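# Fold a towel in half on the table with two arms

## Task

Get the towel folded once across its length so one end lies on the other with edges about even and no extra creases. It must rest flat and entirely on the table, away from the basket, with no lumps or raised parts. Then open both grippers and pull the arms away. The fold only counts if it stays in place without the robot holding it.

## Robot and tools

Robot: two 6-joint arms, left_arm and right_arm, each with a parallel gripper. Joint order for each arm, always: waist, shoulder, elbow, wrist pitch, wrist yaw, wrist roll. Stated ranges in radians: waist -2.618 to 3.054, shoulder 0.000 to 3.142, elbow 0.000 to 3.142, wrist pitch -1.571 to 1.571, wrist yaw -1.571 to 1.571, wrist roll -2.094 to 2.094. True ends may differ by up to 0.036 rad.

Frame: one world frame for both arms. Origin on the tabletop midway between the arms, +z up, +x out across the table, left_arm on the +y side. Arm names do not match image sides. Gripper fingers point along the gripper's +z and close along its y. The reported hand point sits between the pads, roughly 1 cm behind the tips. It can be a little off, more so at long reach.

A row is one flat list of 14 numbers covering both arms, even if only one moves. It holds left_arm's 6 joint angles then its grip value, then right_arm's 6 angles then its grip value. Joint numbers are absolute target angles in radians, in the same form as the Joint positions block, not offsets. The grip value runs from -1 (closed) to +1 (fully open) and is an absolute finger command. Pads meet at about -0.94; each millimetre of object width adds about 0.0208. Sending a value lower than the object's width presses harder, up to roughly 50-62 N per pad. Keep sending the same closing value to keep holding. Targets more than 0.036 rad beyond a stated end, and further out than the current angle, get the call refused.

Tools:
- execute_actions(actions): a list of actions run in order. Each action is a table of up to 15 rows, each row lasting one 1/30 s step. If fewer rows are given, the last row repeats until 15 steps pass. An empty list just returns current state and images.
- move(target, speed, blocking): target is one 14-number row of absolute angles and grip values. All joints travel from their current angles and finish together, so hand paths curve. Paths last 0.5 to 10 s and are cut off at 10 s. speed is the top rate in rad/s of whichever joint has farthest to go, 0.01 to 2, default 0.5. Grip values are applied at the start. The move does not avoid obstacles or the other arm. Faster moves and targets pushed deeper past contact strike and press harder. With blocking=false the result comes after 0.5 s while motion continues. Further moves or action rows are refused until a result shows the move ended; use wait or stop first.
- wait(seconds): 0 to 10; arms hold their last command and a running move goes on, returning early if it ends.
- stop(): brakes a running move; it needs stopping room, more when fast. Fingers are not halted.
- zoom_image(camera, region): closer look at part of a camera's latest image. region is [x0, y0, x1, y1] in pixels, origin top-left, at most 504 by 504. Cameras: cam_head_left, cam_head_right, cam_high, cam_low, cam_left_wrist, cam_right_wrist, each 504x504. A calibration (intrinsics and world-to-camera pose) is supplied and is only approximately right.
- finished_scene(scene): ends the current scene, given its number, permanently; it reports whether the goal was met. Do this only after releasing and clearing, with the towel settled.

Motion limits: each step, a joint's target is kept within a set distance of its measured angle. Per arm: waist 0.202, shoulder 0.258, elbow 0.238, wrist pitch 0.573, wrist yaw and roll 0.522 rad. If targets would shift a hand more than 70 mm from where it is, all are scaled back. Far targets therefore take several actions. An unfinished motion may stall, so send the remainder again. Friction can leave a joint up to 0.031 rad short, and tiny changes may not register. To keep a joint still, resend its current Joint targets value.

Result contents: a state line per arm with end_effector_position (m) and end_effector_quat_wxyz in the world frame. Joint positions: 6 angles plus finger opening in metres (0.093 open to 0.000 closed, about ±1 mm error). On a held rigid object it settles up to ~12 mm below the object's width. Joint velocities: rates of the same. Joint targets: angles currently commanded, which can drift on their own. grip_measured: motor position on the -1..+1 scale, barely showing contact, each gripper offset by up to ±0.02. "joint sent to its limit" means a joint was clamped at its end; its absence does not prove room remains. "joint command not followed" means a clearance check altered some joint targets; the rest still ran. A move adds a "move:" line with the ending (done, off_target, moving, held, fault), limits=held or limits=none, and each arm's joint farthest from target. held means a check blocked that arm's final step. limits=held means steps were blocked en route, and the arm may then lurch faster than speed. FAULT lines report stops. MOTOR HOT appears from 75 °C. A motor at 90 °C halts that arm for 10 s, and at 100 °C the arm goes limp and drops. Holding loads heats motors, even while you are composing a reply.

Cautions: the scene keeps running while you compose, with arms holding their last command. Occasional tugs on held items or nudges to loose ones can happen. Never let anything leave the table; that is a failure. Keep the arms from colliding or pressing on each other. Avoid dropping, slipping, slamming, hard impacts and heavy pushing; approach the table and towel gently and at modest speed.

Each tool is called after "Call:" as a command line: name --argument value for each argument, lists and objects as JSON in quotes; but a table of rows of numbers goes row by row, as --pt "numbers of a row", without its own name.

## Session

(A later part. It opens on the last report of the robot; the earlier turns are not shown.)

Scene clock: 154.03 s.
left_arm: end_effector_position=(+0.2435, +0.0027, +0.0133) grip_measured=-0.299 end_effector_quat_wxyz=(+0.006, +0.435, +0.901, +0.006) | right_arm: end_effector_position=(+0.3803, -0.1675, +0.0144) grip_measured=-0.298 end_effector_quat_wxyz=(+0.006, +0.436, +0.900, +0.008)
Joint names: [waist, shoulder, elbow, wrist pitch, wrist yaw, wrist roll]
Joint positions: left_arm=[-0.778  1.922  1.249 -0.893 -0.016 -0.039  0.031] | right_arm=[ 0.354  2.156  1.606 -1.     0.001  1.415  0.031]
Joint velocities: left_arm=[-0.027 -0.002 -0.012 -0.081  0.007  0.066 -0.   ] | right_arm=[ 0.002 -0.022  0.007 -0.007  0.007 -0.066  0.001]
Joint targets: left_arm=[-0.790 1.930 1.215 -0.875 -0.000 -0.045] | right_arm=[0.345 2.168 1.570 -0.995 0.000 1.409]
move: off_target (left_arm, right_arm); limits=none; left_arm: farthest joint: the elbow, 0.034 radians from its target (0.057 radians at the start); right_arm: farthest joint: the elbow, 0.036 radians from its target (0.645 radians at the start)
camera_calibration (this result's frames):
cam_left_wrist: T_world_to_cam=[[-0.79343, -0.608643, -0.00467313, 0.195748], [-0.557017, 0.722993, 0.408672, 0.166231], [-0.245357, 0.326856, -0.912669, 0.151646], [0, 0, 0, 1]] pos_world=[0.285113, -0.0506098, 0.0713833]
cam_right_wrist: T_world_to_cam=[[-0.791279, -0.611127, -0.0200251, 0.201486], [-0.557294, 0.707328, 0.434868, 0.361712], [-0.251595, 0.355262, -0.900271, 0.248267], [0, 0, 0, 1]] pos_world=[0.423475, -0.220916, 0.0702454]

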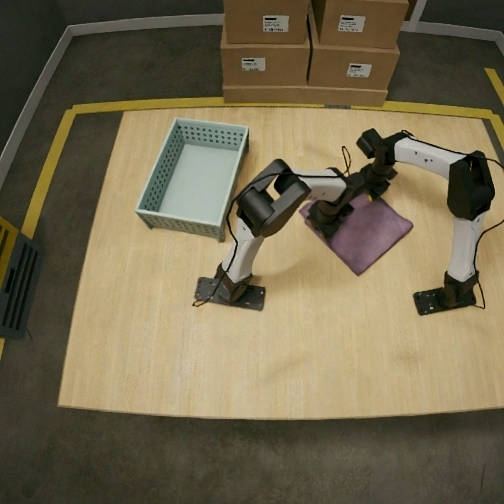

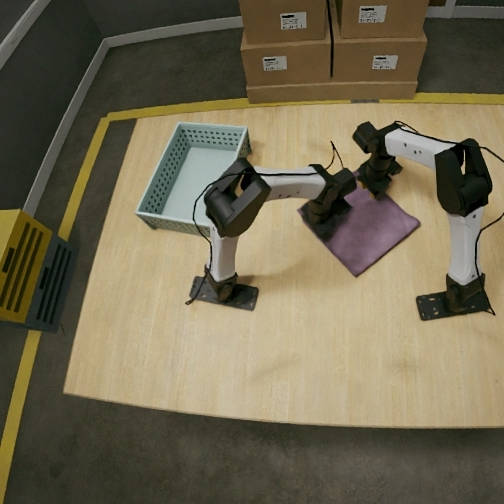

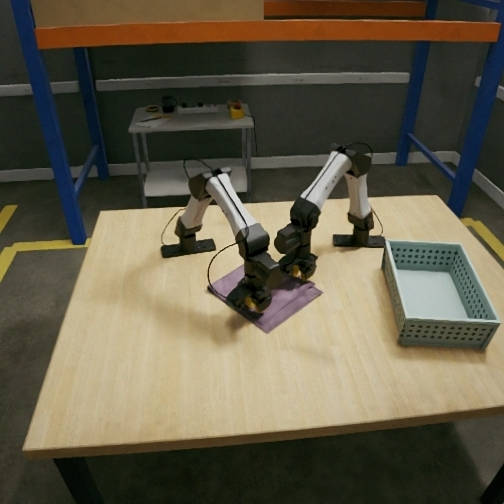

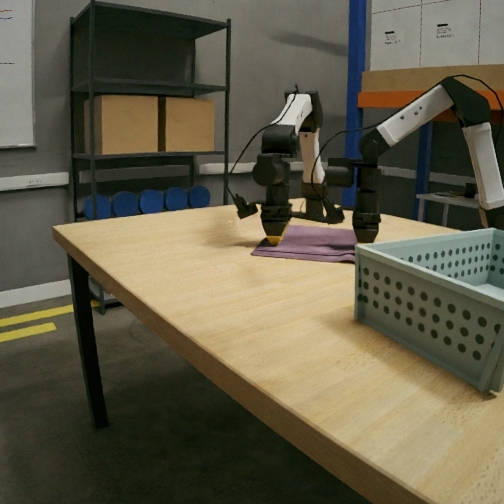

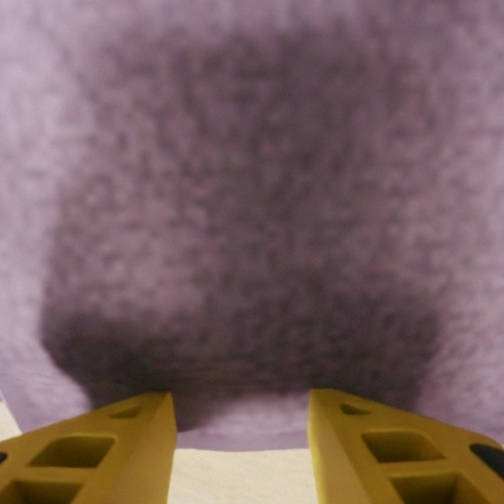

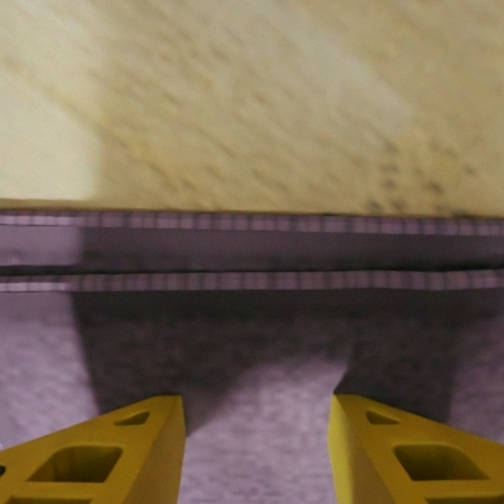

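Call:
move --target '[-0.78,1.875,1.335,-1.02,0,-0.045,-0.3, 0.354,2.125,1.70,-1.13,0,1.409,-0.3]' --speed 0.4

Call:
move --target '[-0.622,1.905,1.432,-1.095,0,0.118,-0.1, 0.362,2.378,2.168,-1.355,0,1.42,-0.1]' --speed 0.6

Scene clock: 158.17 s.
left_arm: end_effector_position=(+0.2414, +0.0032, +0.0405) grip_measured=-0.299 end_effector_quat_wxyz=(-0.001, +0.434, +0.901, +0.005) | right_arm: end_effector_position=(+0.3777, -0.1690, +0.0425) grip_measured=-0.298 end_effector_quat_wxyz=(+0.001, +0.436, +0.900, +0.001)
Joint names: [waist, shoulder, elbow, wrist pitch, wrist yaw, wrist roll]
Joint positions: left_arm=[-0.778  1.888  1.32  -1.009 -0.008 -0.039  0.031] | right_arm=[ 0.354  2.132  1.684 -1.119  0.001  1.415  0.031]
Joint velocities: left_arm=[ 0.027 -0.012 -0.007 -0.022 -0.051  0.007 -0.001] | right_arm=[ 0.002  0.007 -0.022 -0.007  0.022  0.051 -0.001]
Joint targets: left_arm=[-0.780 1.875 1.335 -1.020 0.000 -0.045] | right_arm=[0.354 2.125 1.700 -1.130 0.000 1.409]
move: done; limits=none; left_arm: farthest joint: the elbow, 0.015 radians from its target (0.086 radians at the start); right_arm: farthest joint: the elbow, 0.016 radians from its target (0.094 radians at the start)
camera_calibration (this result's frames):
cam_left_wrist: T_world_to_cam=[[-0.79297, -0.609251, 0.00345122, 0.194058], [-0.551781, 0.720548, 0.419939, 0.151905], [-0.258335, 0.331095, -0.907546, 0.178702], [0, 0, 0, 1]] pos_world=[0.283866, -0.050392, 0.0977193]
cam_right_wrist: T_world_to_cam=[[-0.791452, -0.611224, -0.00303732, 0.198459], [-0.550776, 0.711007, 0.437168, 0.347139], [-0.265048, 0.34767, -0.899375, 0.277214], [0, 0, 0, 1]] pos_world=[0.421742, -0.221894, 0.0981643]

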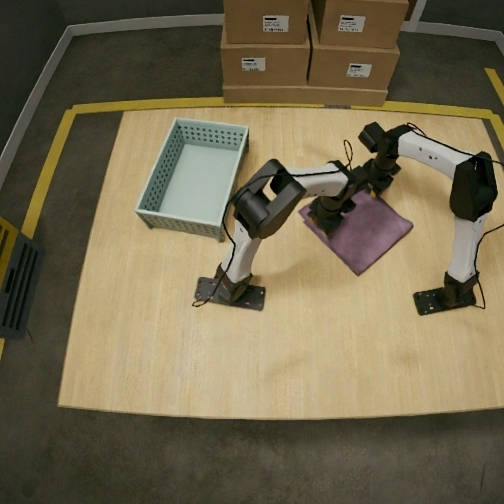

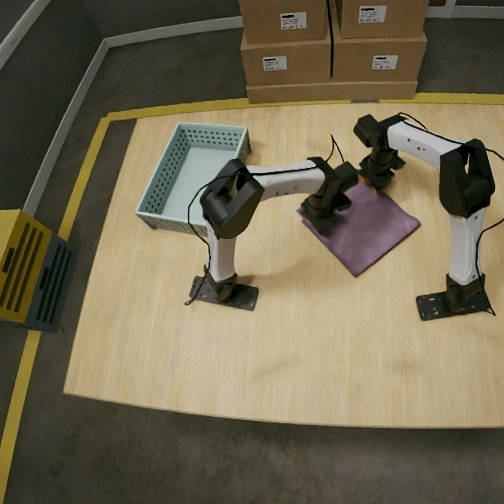

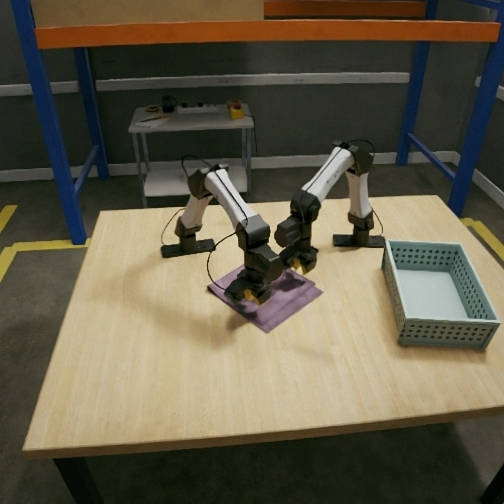

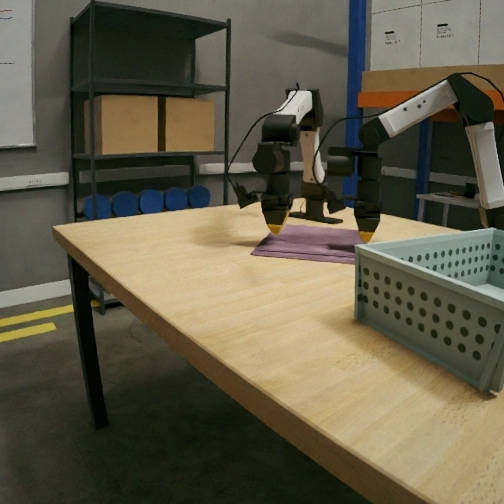

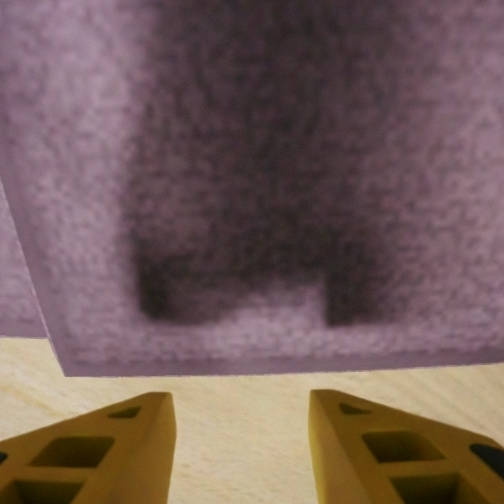

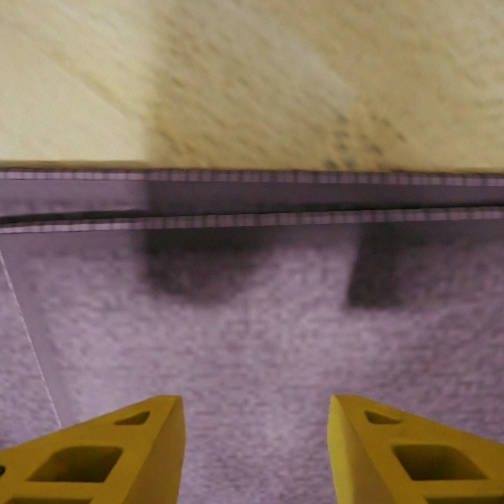

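Scene clock: 159.70 s.
left_arm: end_effector_position=(+0.2880, +0.0287, +0.0632) grip_measured=-0.101 end_effector_quat_wxyz=(+0.007, +0.434, +0.901, +0.001) | right_arm: end_effector_position=(+0.4258, -0.1418, +0.0662) grip_measured=-0.102 end_effector_quat_wxyz=(+0.006, +0.436, +0.900, +0.008)
Joint names: [waist, shoulder, elbow, wrist pitch, wrist yaw, wrist roll]
Joint positions: left_arm=[-0.627  1.888  1.413 -1.084 -0.007  0.111  0.04 ] | right_arm=[ 0.354  2.356  2.149 -1.344  0.001  1.415  0.04 ]
Joint velocities: left_arm=[-0.007  0.002 -0.017  0.081 -0.037 -0.007  0.001] | right_arm=[-0.007 -0.012  0.012  0.022 -0.022  0.066  0.   ]
Joint targets: left_arm=[-0.622 1.905 1.432 -1.095 0.000 0.118] | right_arm=[0.362 2.378 2.168 -1.355 -0.000 1.420]
move: off_target (right_arm); limits=none; left_arm: farthest joint: the elbow, 0.019 radians from its target (0.112 radians at the start); right_arm: farthest joint: the shoulder, 0.022 radians from its target (0.246 radians at the start)
camera_calibration (this result's frames):
cam_left_wrist: T_world_to_cam=[[-0.792774, -0.609508, 0.00292779, 0.246414], [-0.556621, 0.725925, 0.403988, 0.151879], [-0.248359, 0.318641, -0.91476, 0.200845], [0, 0, 0, 1]] pos_world=[0.329771, -0.0240592, 0.121646]
cam_right_wrist: T_world_to_cam=[[-0.791305, -0.611141, -0.0185152, 0.254212], [-0.556716, 0.707654, 0.435078, 0.346202], [-0.252792, 0.354587, -0.900202, 0.297593], [0, 0, 0, 1]] pos_world=[0.469125, -0.195154, 0.121976]

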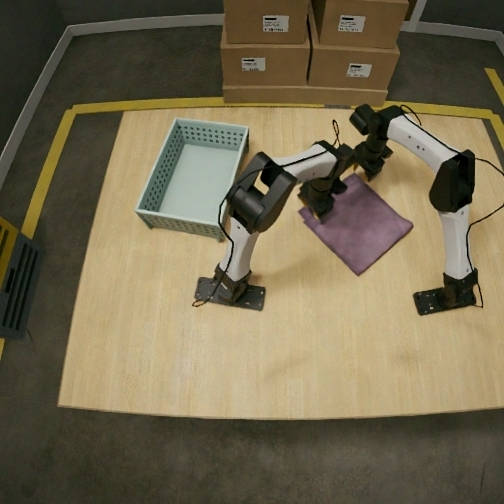

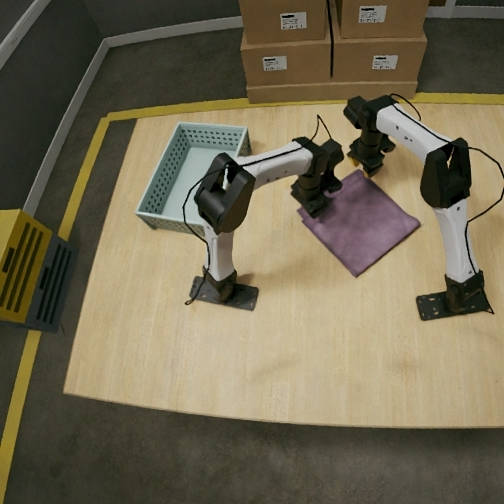

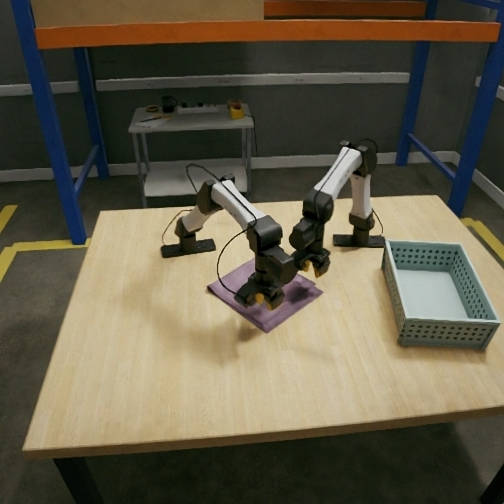

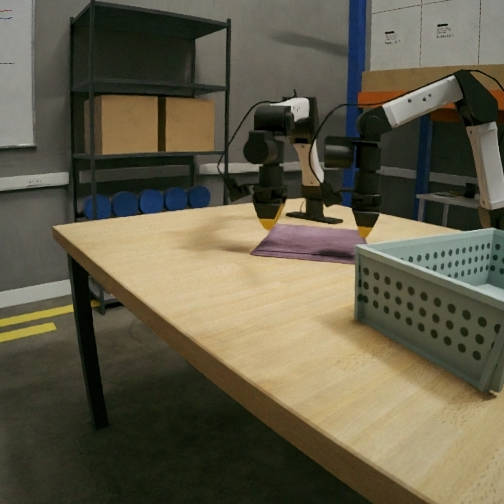

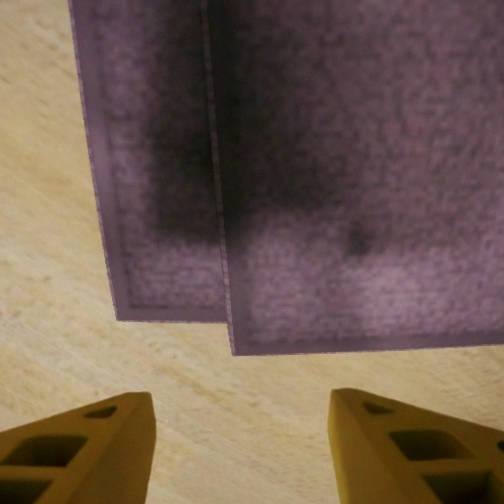

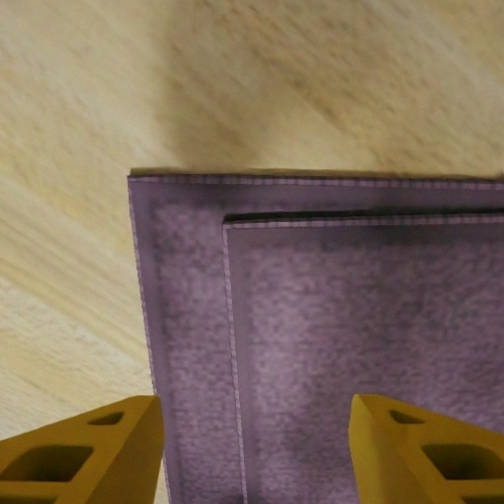

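Call:
execute_actions --actions '[]'

Scene clock: 166.57 s.
left_arm: end_effector_position=(+0.2879, +0.0288, +0.0632) grip_measured=-0.101 end_effector_quat_wxyz=(+0.007, +0.434, +0.901, +0.001) | right_arm: end_effector_position=(+0.4258, -0.1419, +0.0661) grip_measured=-0.102 end_effector_quat_wxyz=(+0.006, +0.436, +0.900, +0.008)
Joint names: [waist, shoulder, elbow, wrist pitch, wrist yaw, wrist roll]
Joint positions: left_arm=[-0.627  1.888  1.413 -1.085 -0.007  0.112  0.04 ] | right_arm=[ 0.354  2.356  2.149 -1.345  0.001  1.415  0.04 ]
Joint velocities: left_arm=[ 0.007  0.002  0.017 -0.037 -0.095  0.022  0.   ] | right_arm=[-0.017 -0.002 -0.002 -0.037 -0.022 -0.066 -0.   ]
Joint targets: left_arm=[-0.622 1.905 1.432 -1.095 0.000 0.118] | right_arm=[0.362 2.378 2.168 -1.355 -0.000 1.420]
camera_calibration (this result's frames):
cam_left_wrist: T_world_to_cam=[[-0.793006, -0.609207, 0.00297278, 0.246457], [-0.556235, 0.726026, 0.404337, 0.15166], [-0.248483, 0.318988, -0.914605, 0.200823], [0, 0, 0, 1]] pos_world=[0.329701, -0.0240257, 0.121619]
cam_right_wrist: T_world_to_cam=[[-0.791311, -0.611145, -0.0181378, 0.254098], [-0.556572, 0.707736, 0.43513, 0.346137], [-0.253091, 0.354418, -0.900185, 0.29769], [0, 0, 0, 1]] pos_world=[0.469063, -0.195189, 0.12197]

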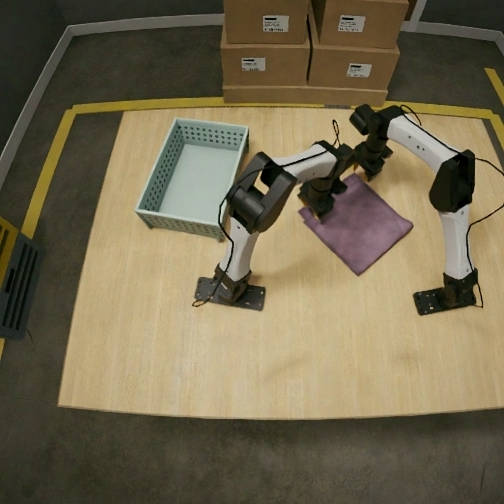

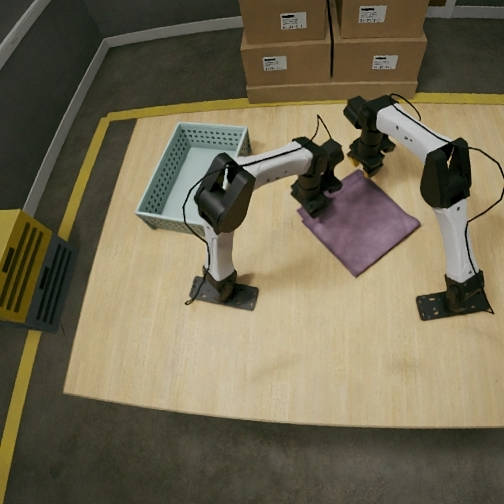

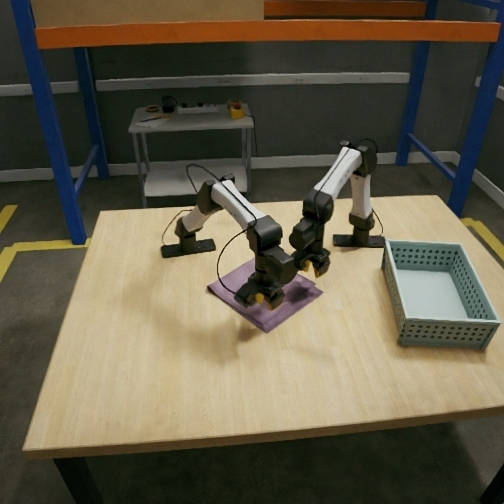

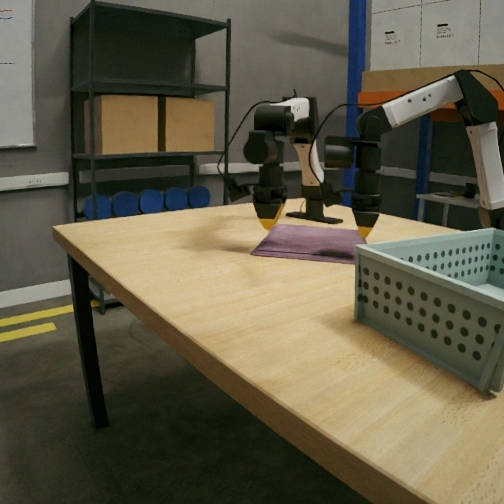

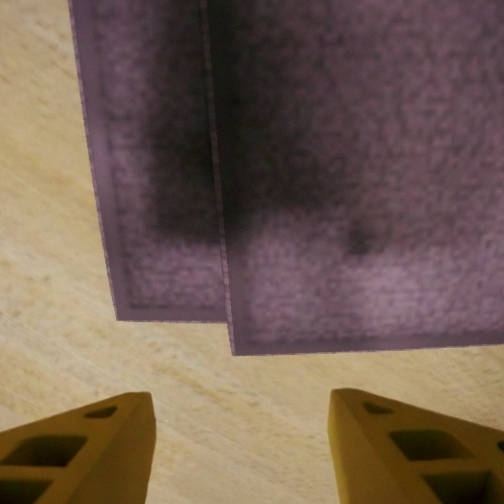

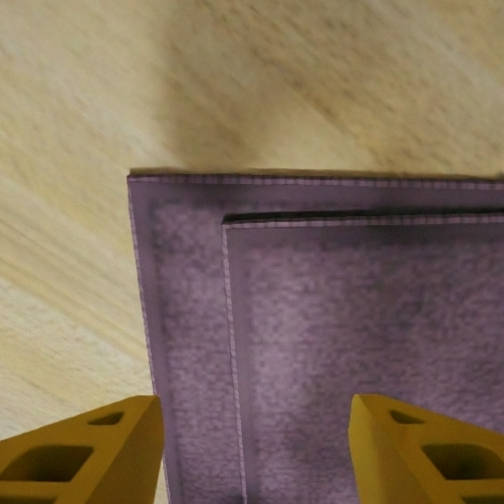

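Call:
move --target '[-0.627,1.972,1.282,-0.895,0,0.113,-0.1,0.36,2.396,1.968,-1.159,0,1.42,-0.1]' --speed 0.25

Call:
execute_actions --actions '[[[-0.627,1.972,1.282,-0.895,0,0.113,-0.2,0.36,2.396,1.968,-1.159,0,1.42,-0.2],[-0.627,1.972,1.282,-0.895,0,0.113,-0.25,0.36,2.396,1.968,-1.159,0,1.42,-0.25],[-0.627,1.972,1.282,-0.895,0,0.113,-0.3,0.36,2.396,1.968,-1.159,0,1.42,-0.3],[-0.627,1.972,1.282,-0.895,0,0.113,-0.35,0.36,2.396,1.968,-1.159,0,1.42,-0.35],[-0.627,1.972,1.282,-0.895,0,0.113,-0.4,0.36,2.396,1.968,-1.159,0,1.42,-0.4],[-0.627,1.972,1.282,-0.895,0,0.113,-0.45,0.36,2.396,1.968,-1.159,0,1.42,-0.45],[-0.627,1.972,1.282,-0.895,0,0.113,-0.5,0.36,2.396,1.968,-1.159,0,1.42,-0.5],[-0.627,1.972,1.282,-0.895,0,0.113,-0.55,0.36,2.396,1.968,-1.159,0,1.42,-0.55],[-0.627,1.972,1.282,-0.895,0,0.113,-0.6,0.36,2.396,1.968,-1.159,0,1.42,-0.6]]]'

Scene clock: 171.33 s.
left_arm: end_effector_position=(+0.2853, +0.0309, +0.0137) grip_measured=-0.101 end_effector_quat_wxyz=(-0.005, +0.434, +0.901, +0.005) | right_arm: end_effector_position=(+0.4228, -0.1435, +0.0153) grip_measured=-0.102 end_effector_quat_wxyz=(-0.000, +0.436, +0.900, -0.001)
Joint names: [waist, shoulder, elbow, wrist pitch, wrist yaw, wrist roll]
Joint positions: left_arm=[-0.627  1.957  1.301 -0.928 -0.005  0.112  0.04 ] | right_arm=[ 0.354  2.38   1.989 -1.181  0.001  1.415  0.04 ]
Joint velocities: left_arm=[-0.012 -0.002  0.007  0.007 -0.022  0.022 -0.   ] | right_arm=[ 0.022 -0.017  0.017 -0.037 -0.051 -0.051 -0.001]
Joint targets: left_arm=[-0.627 1.972 1.282 -0.895 -0.000 0.113] | right_arm=[0.360 2.396 1.968 -1.159 -0.000 1.420]
move: off_target (left_arm, right_arm); limits=none; left_arm: farthest joint: the wrist pitch, 0.033 radians from its target (0.190 radians at the start); right_arm: farthest joint: the wrist pitch, 0.022 radians from its target (0.186 radians at the start)
camera_calibration (this result's frames):
cam_left_wrist: T_world_to_cam=[[-0.792903, -0.609295, 0.00800287, 0.245753], [-0.548517, 0.719406, 0.426127, 0.166345], [-0.265394, 0.333488, -0.904628, 0.158413], [0, 0, 0, 1]] pos_world=[0.328143, -0.022762, 0.0704539]
cam_right_wrist: T_world_to_cam=[[-0.791454, -0.611225, 0.00224818, 0.249582], [-0.548741, 0.712155, 0.437857, 0.36508], [-0.269231, 0.34531, -0.899042, 0.257268], [0, 0, 0, 1]] pos_world=[0.467131, -0.19628, 0.0708805]

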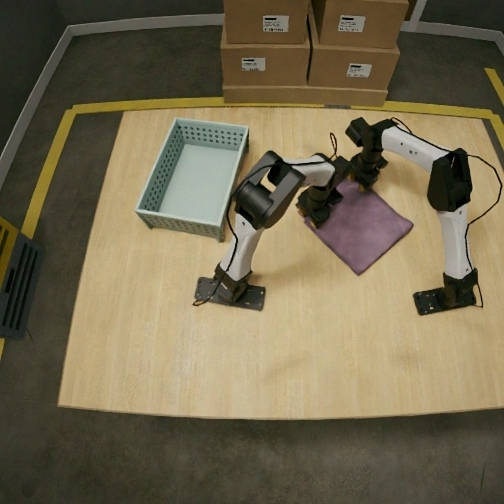

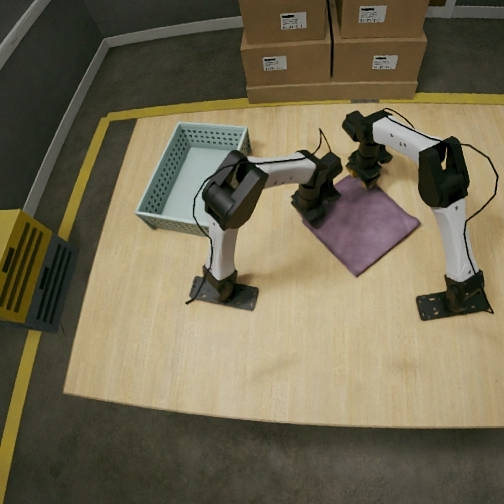

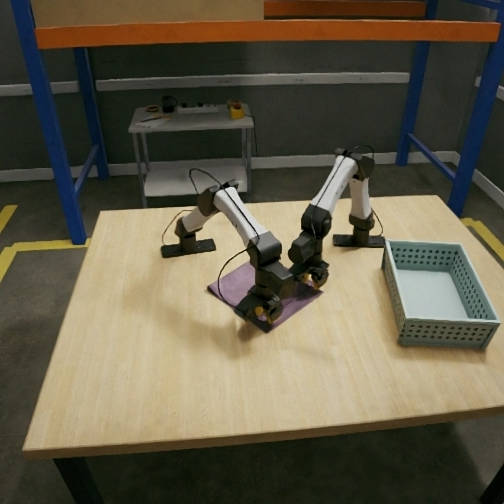

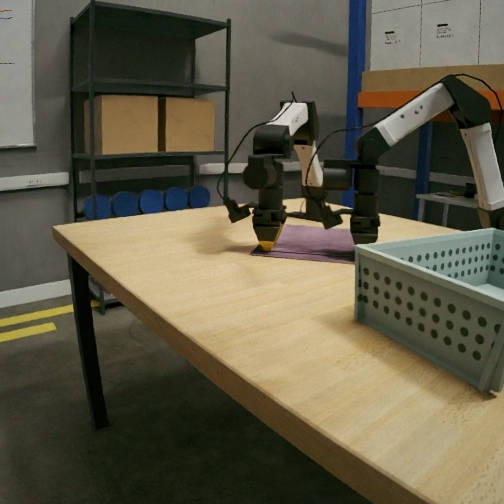

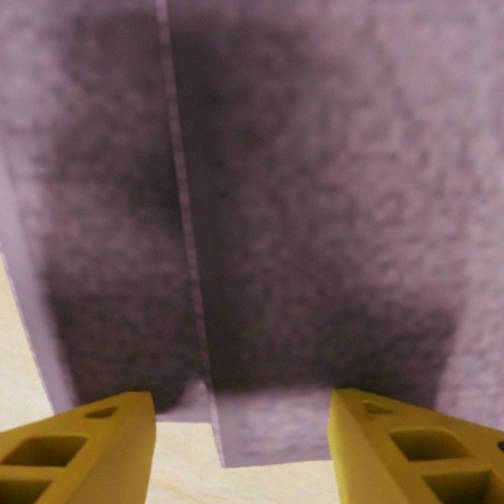

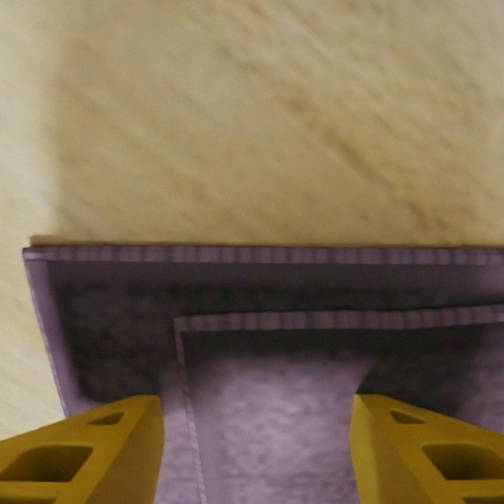

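Scene clock: 171.83 s.
left_arm: end_effector_position=(+0.2843, +0.0284, +0.0137) grip_measured=-0.598 end_effector_quat_wxyz=(-0.006, +0.434, +0.901, -0.003) | right_arm: end_effector_position=(+0.4231, -0.1436, +0.0153) grip_measured=-0.598 end_effector_quat_wxyz=(+0.001, +0.436, +0.900, -0.001)
Joint names: [waist, shoulder, elbow, wrist pitch, wrist yaw, wrist roll]
Joint positions: left_arm=[-0.627  1.957  1.301 -0.923  0.01   0.112  0.016] | right_arm=[ 0.354  2.38   1.989 -1.18   0.002  1.415  0.017]
Joint velocities: left_arm=[-0.007 -0.002 -0.002 -0.037  0.007 -0.007 -0.   ] | right_arm=[ 0.002 -0.002 -0.022  0.007 -0.007  0.022 -0.   ]
Joint targets: left_arm=[-0.627 1.972 1.282 -0.895 -0.000 0.113] | right_arm=[0.360 2.396 1.968 -1.159 0.000 1.420]
camera_calibration (this result's frames):
cam_left_wrist: T_world_to_cam=[[-0.792695, -0.609216, 0.0221667, 0.243155], [-0.545543, 0.725135, 0.420192, 0.166715], [-0.272062, 0.320991, -0.907164, 0.161281], [0, 0, 0, 1]] pos_world=[0.327576, -0.0245272, 0.0708657]
cam_right_wrist: T_world_to_cam=[[-0.791455, -0.611225, 0.00165716, 0.249747], [-0.549278, 0.712426, 0.436741, 0.365558], [-0.268128, 0.344751, -0.899586, 0.256825], [0, 0, 0, 1]] pos_world=[0.467318, -0.196322, 0.0709677]

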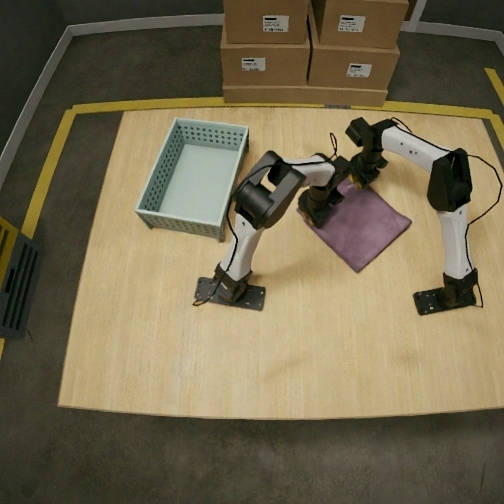

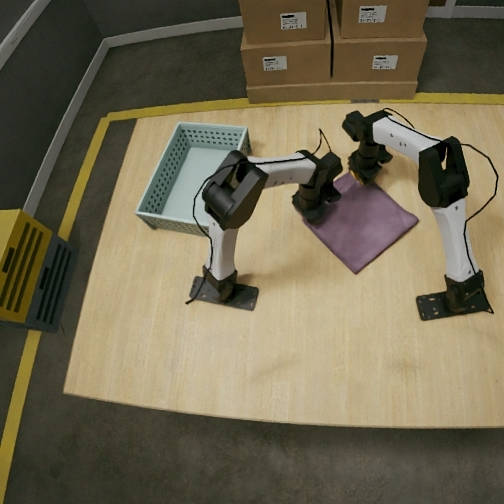

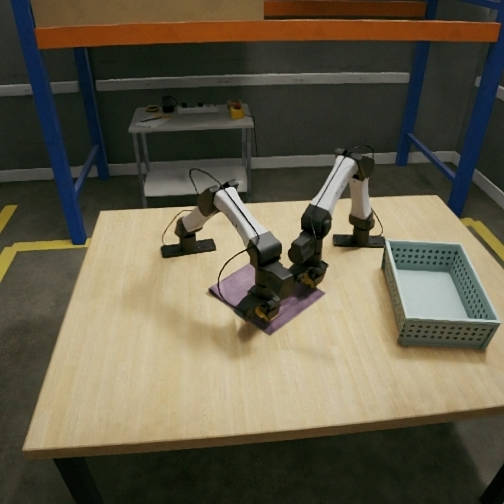

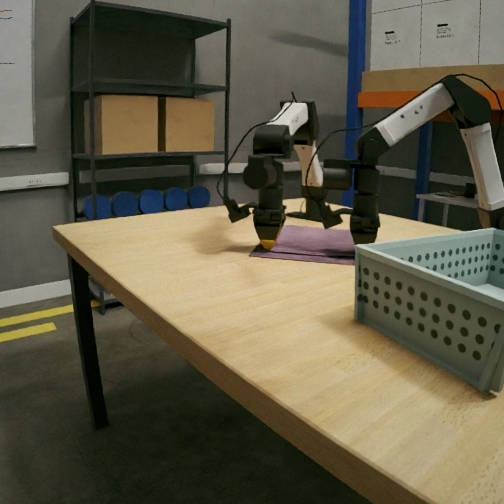

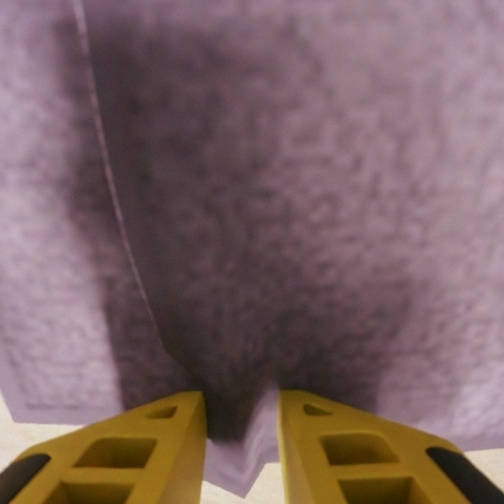

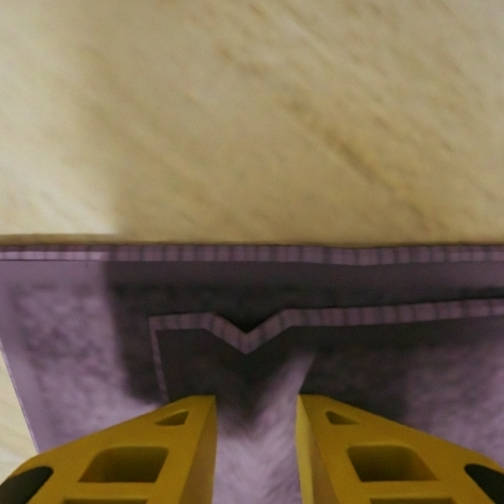

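Call:
execute_actions --actions '[[[-0.627,1.972,1.282,-0.895,0,0.113,-0.65,0.36,2.396,1.968,-1.159,0,1.42,-0.65],[-0.627,1.972,1.282,-0.895,0,0.113,-0.7,0.36,2.396,1.968,-1.159,0,1.42,-0.7],[-0.627,1.972,1.282,-0.895,0,0.113,-0.75,0.36,2.396,1.968,-1.159,0,1.42,-0.75],[-0.627,1.972,1.282,-0.895,0,0.113,-0.8,0.36,2.396,1.968,-1.159,0,1.42,-0.8],[-0.627,1.972,1.282,-0.895,0,0.113,-0.85,0.36,2.396,1.968,-1.159,0,1.42,-0.85],[-0.627,1.972,1.282,-0.895,0,0.113,-0.9,0.36,2.396,1.968,-1.159,0,1.42,-0.9],[-0.627,1.972,1.282,-0.895,0,0.113,-0.95,0.36,2.396,1.968,-1.159,0,1.42,-0.95],[-0.627,1.972,1.282,-0.895,0,0.113,-1,0.36,2.396,1.968,-1.159,0,1.42,-1]]]'

Call:
move --target '[-0.627,1.875,1.432,-1.11,0,0.113,-1,0.356,2.345,2.168,-1.37,0,1.42,-1]' --speed 0.25

Scene clock: 175.17 s.
left_arm: end_effector_position=(+0.2850, +0.0282, +0.0137) grip_measured=-0.983 end_effector_quat_wxyz=(-0.004, +0.434, +0.901, -0.003) | right_arm: end_effector_position=(+0.4234, -0.1433, +0.0153) grip_measured=-0.995 end_effector_quat_wxyz=(+0.001, +0.436, +0.900, -0.000)
Joint names: [waist, shoulder, elbow, wrist pitch, wrist yaw, wrist roll]
Joint positions: left_arm=[-0.627  1.957  1.301 -0.921  0.007  0.112  0.   ] | right_arm=[ 0.354  2.38   1.989 -1.178  0.002  1.415  0.   ]
Joint velocities: left_arm=[-0.007  0.002  0.007 -0.066 -0.022 -0.007  0.   ] | right_arm=[-0.017 -0.002 -0.002  0.037  0.022 -0.066  0.   ]
Joint targets: left_arm=[-0.627 1.972 1.282 -0.895 0.000 0.113] | right_arm=[0.360 2.396 1.968 -1.159 -0.000 1.420]
camera_calibration (this result's frames):
cam_left_wrist: T_world_to_cam=[[-0.792778, -0.609197, 0.0195544, 0.243679], [-0.547001, 0.725259, 0.418078, 0.167693], [-0.268874, 0.320747, -0.908201, 0.160644], [0, 0, 0, 1]] pos_world=[0.328105, -0.0246983, 0.0710237]
cam_right_wrist: T_world_to_cam=[[-0.791456, -0.611226, -0.000285205, 0.250244], [-0.549922, 0.711871, 0.436835, 0.365752], [-0.266802, 0.345893, -0.899542, 0.256428], [0, 0, 0, 1]] pos_world=[0.467607, -0.19611, 0.0709658]

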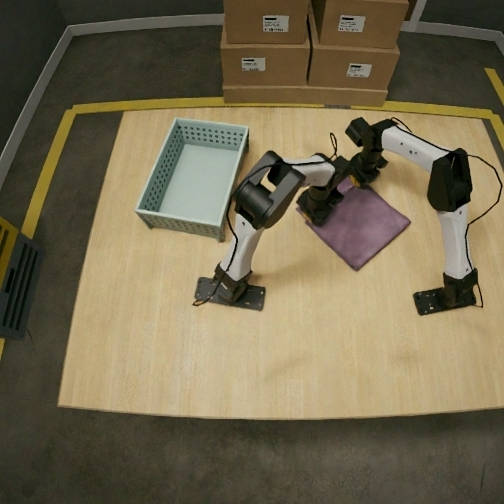

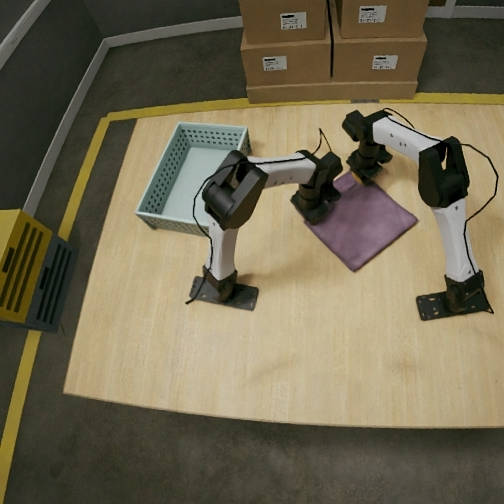

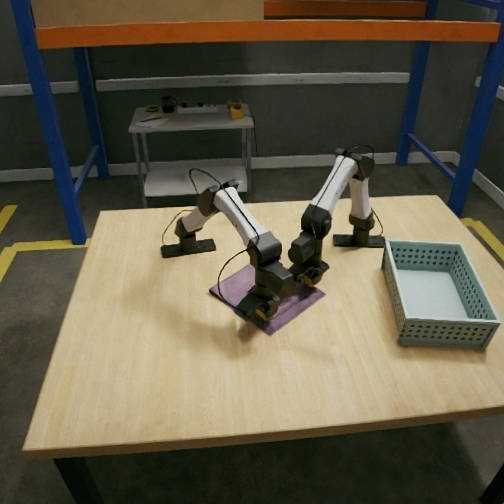

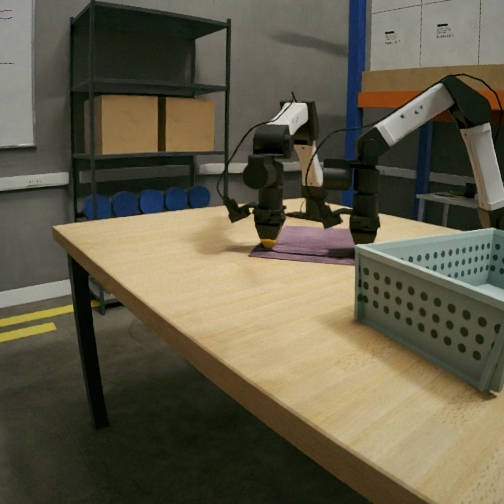

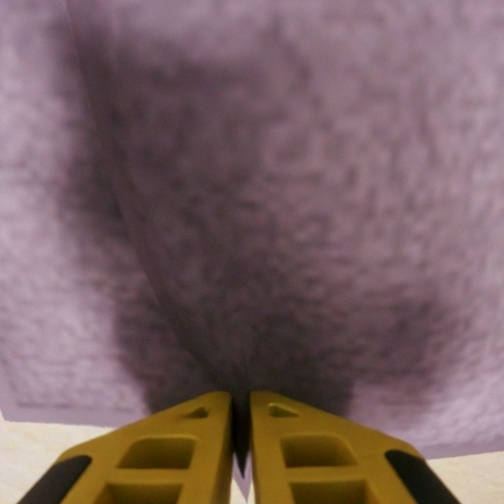

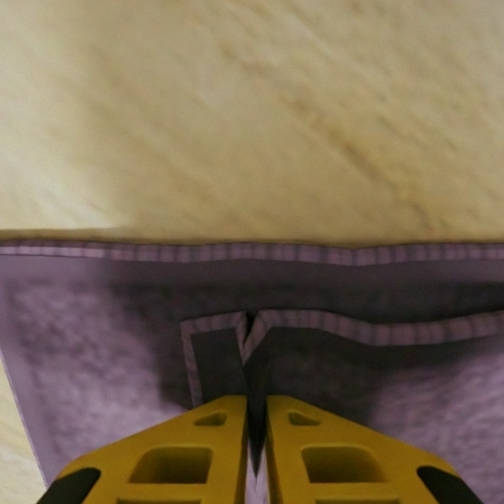

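Scene clock: 176.57 s.
left_arm: end_effector_position=(+0.2849, +0.0283, +0.0629) grip_measured=-0.983 end_effector_quat_wxyz=(-0.000, +0.434, +0.901, -0.004) | right_arm: end_effector_position=(+0.4232, -0.1435, +0.0691) grip_measured=-0.995 end_effector_quat_wxyz=(+0.004, +0.436, +0.900, +0.004)
Joint names: [waist, shoulder, elbow, wrist pitch, wrist yaw, wrist roll]
Joint positions: left_arm=[-0.627  1.891  1.415 -1.094  0.007  0.112  0.   ] | right_arm=[ 0.354  2.351  2.152 -1.361  0.002  1.415  0.   ]
Joint velocities: left_arm=[-0.002  0.002 -0.012 -0.007 -0.022 -0.007  0.   ] | right_arm=[-0.007 -0.012  0.017 -0.125 -0.007  0.066  0.   ]
Joint targets: left_arm=[-0.627 1.875 1.432 -1.110 0.000 0.113] | right_arm=[0.356 2.345 2.168 -1.370 -0.000 1.420]
move: done; limits=none; left_arm: farthest joint: the elbow, 0.017 radians from its target (0.131 radians at the start); right_arm: farthest joint: the elbow, 0.016 radians from its target (0.179 radians at the start)
camera_calibration (this result's frames):
cam_left_wrist: T_world_to_cam=[[-0.792881, -0.609094, 0.0185738, 0.242789], [-0.549235, 0.727499, 0.411201, 0.148005], [-0.263972, 0.315832, -0.911356, 0.204262], [0, 0, 0, 1]] pos_world=[0.327712, -0.0243047, 0.120786]
cam_right_wrist: T_world_to_cam=[[-0.791411, -0.611201, -0.010101, 0.250628], [-0.55369, 0.709745, 0.435534, 0.34358], [-0.259029, 0.350279, -0.900116, 0.302207], [0, 0, 0, 1]] pos_world=[0.466867, -0.196527, 0.124912]

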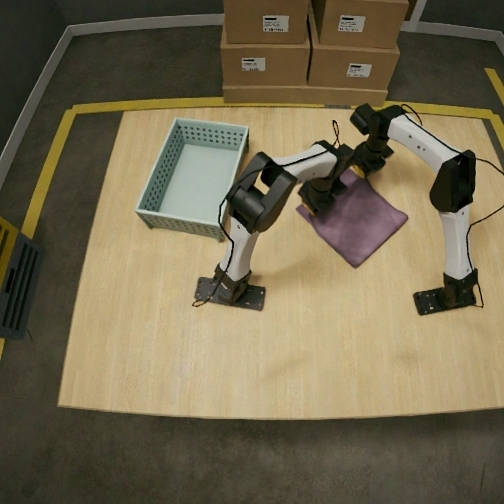

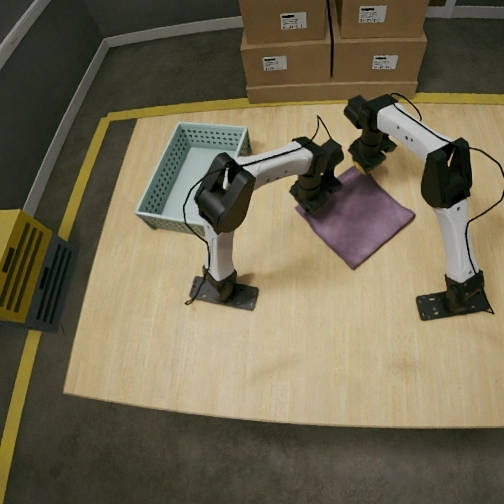

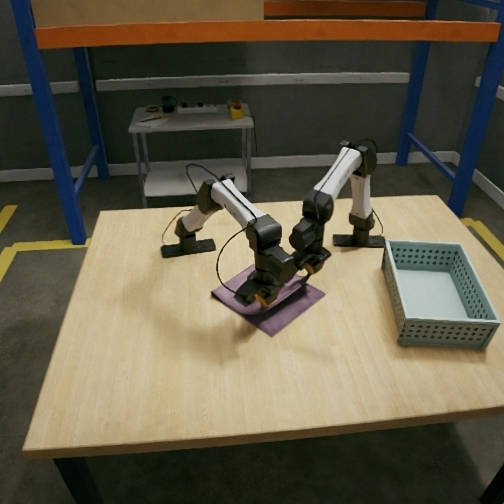

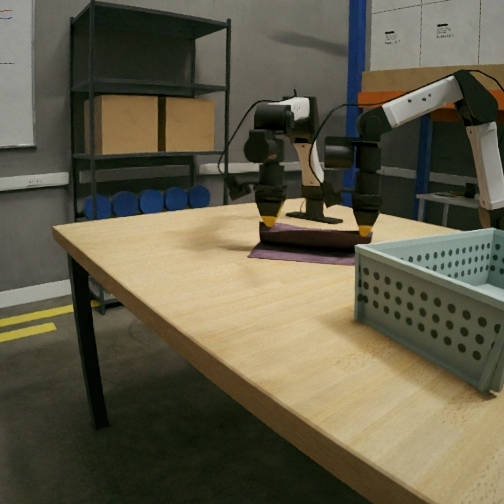

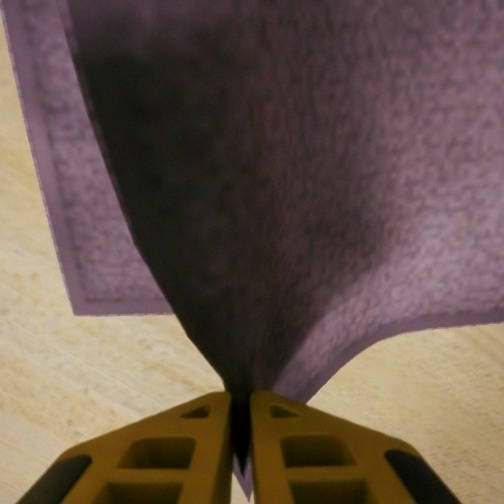

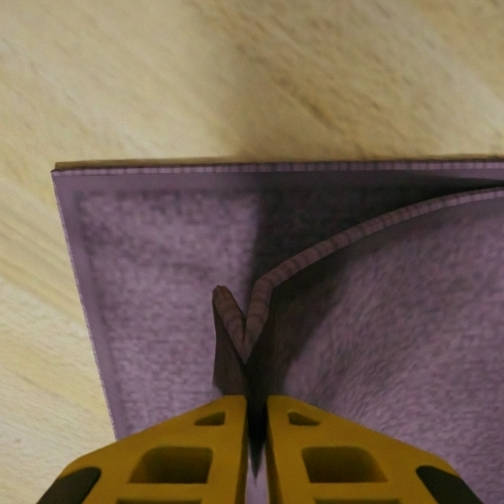

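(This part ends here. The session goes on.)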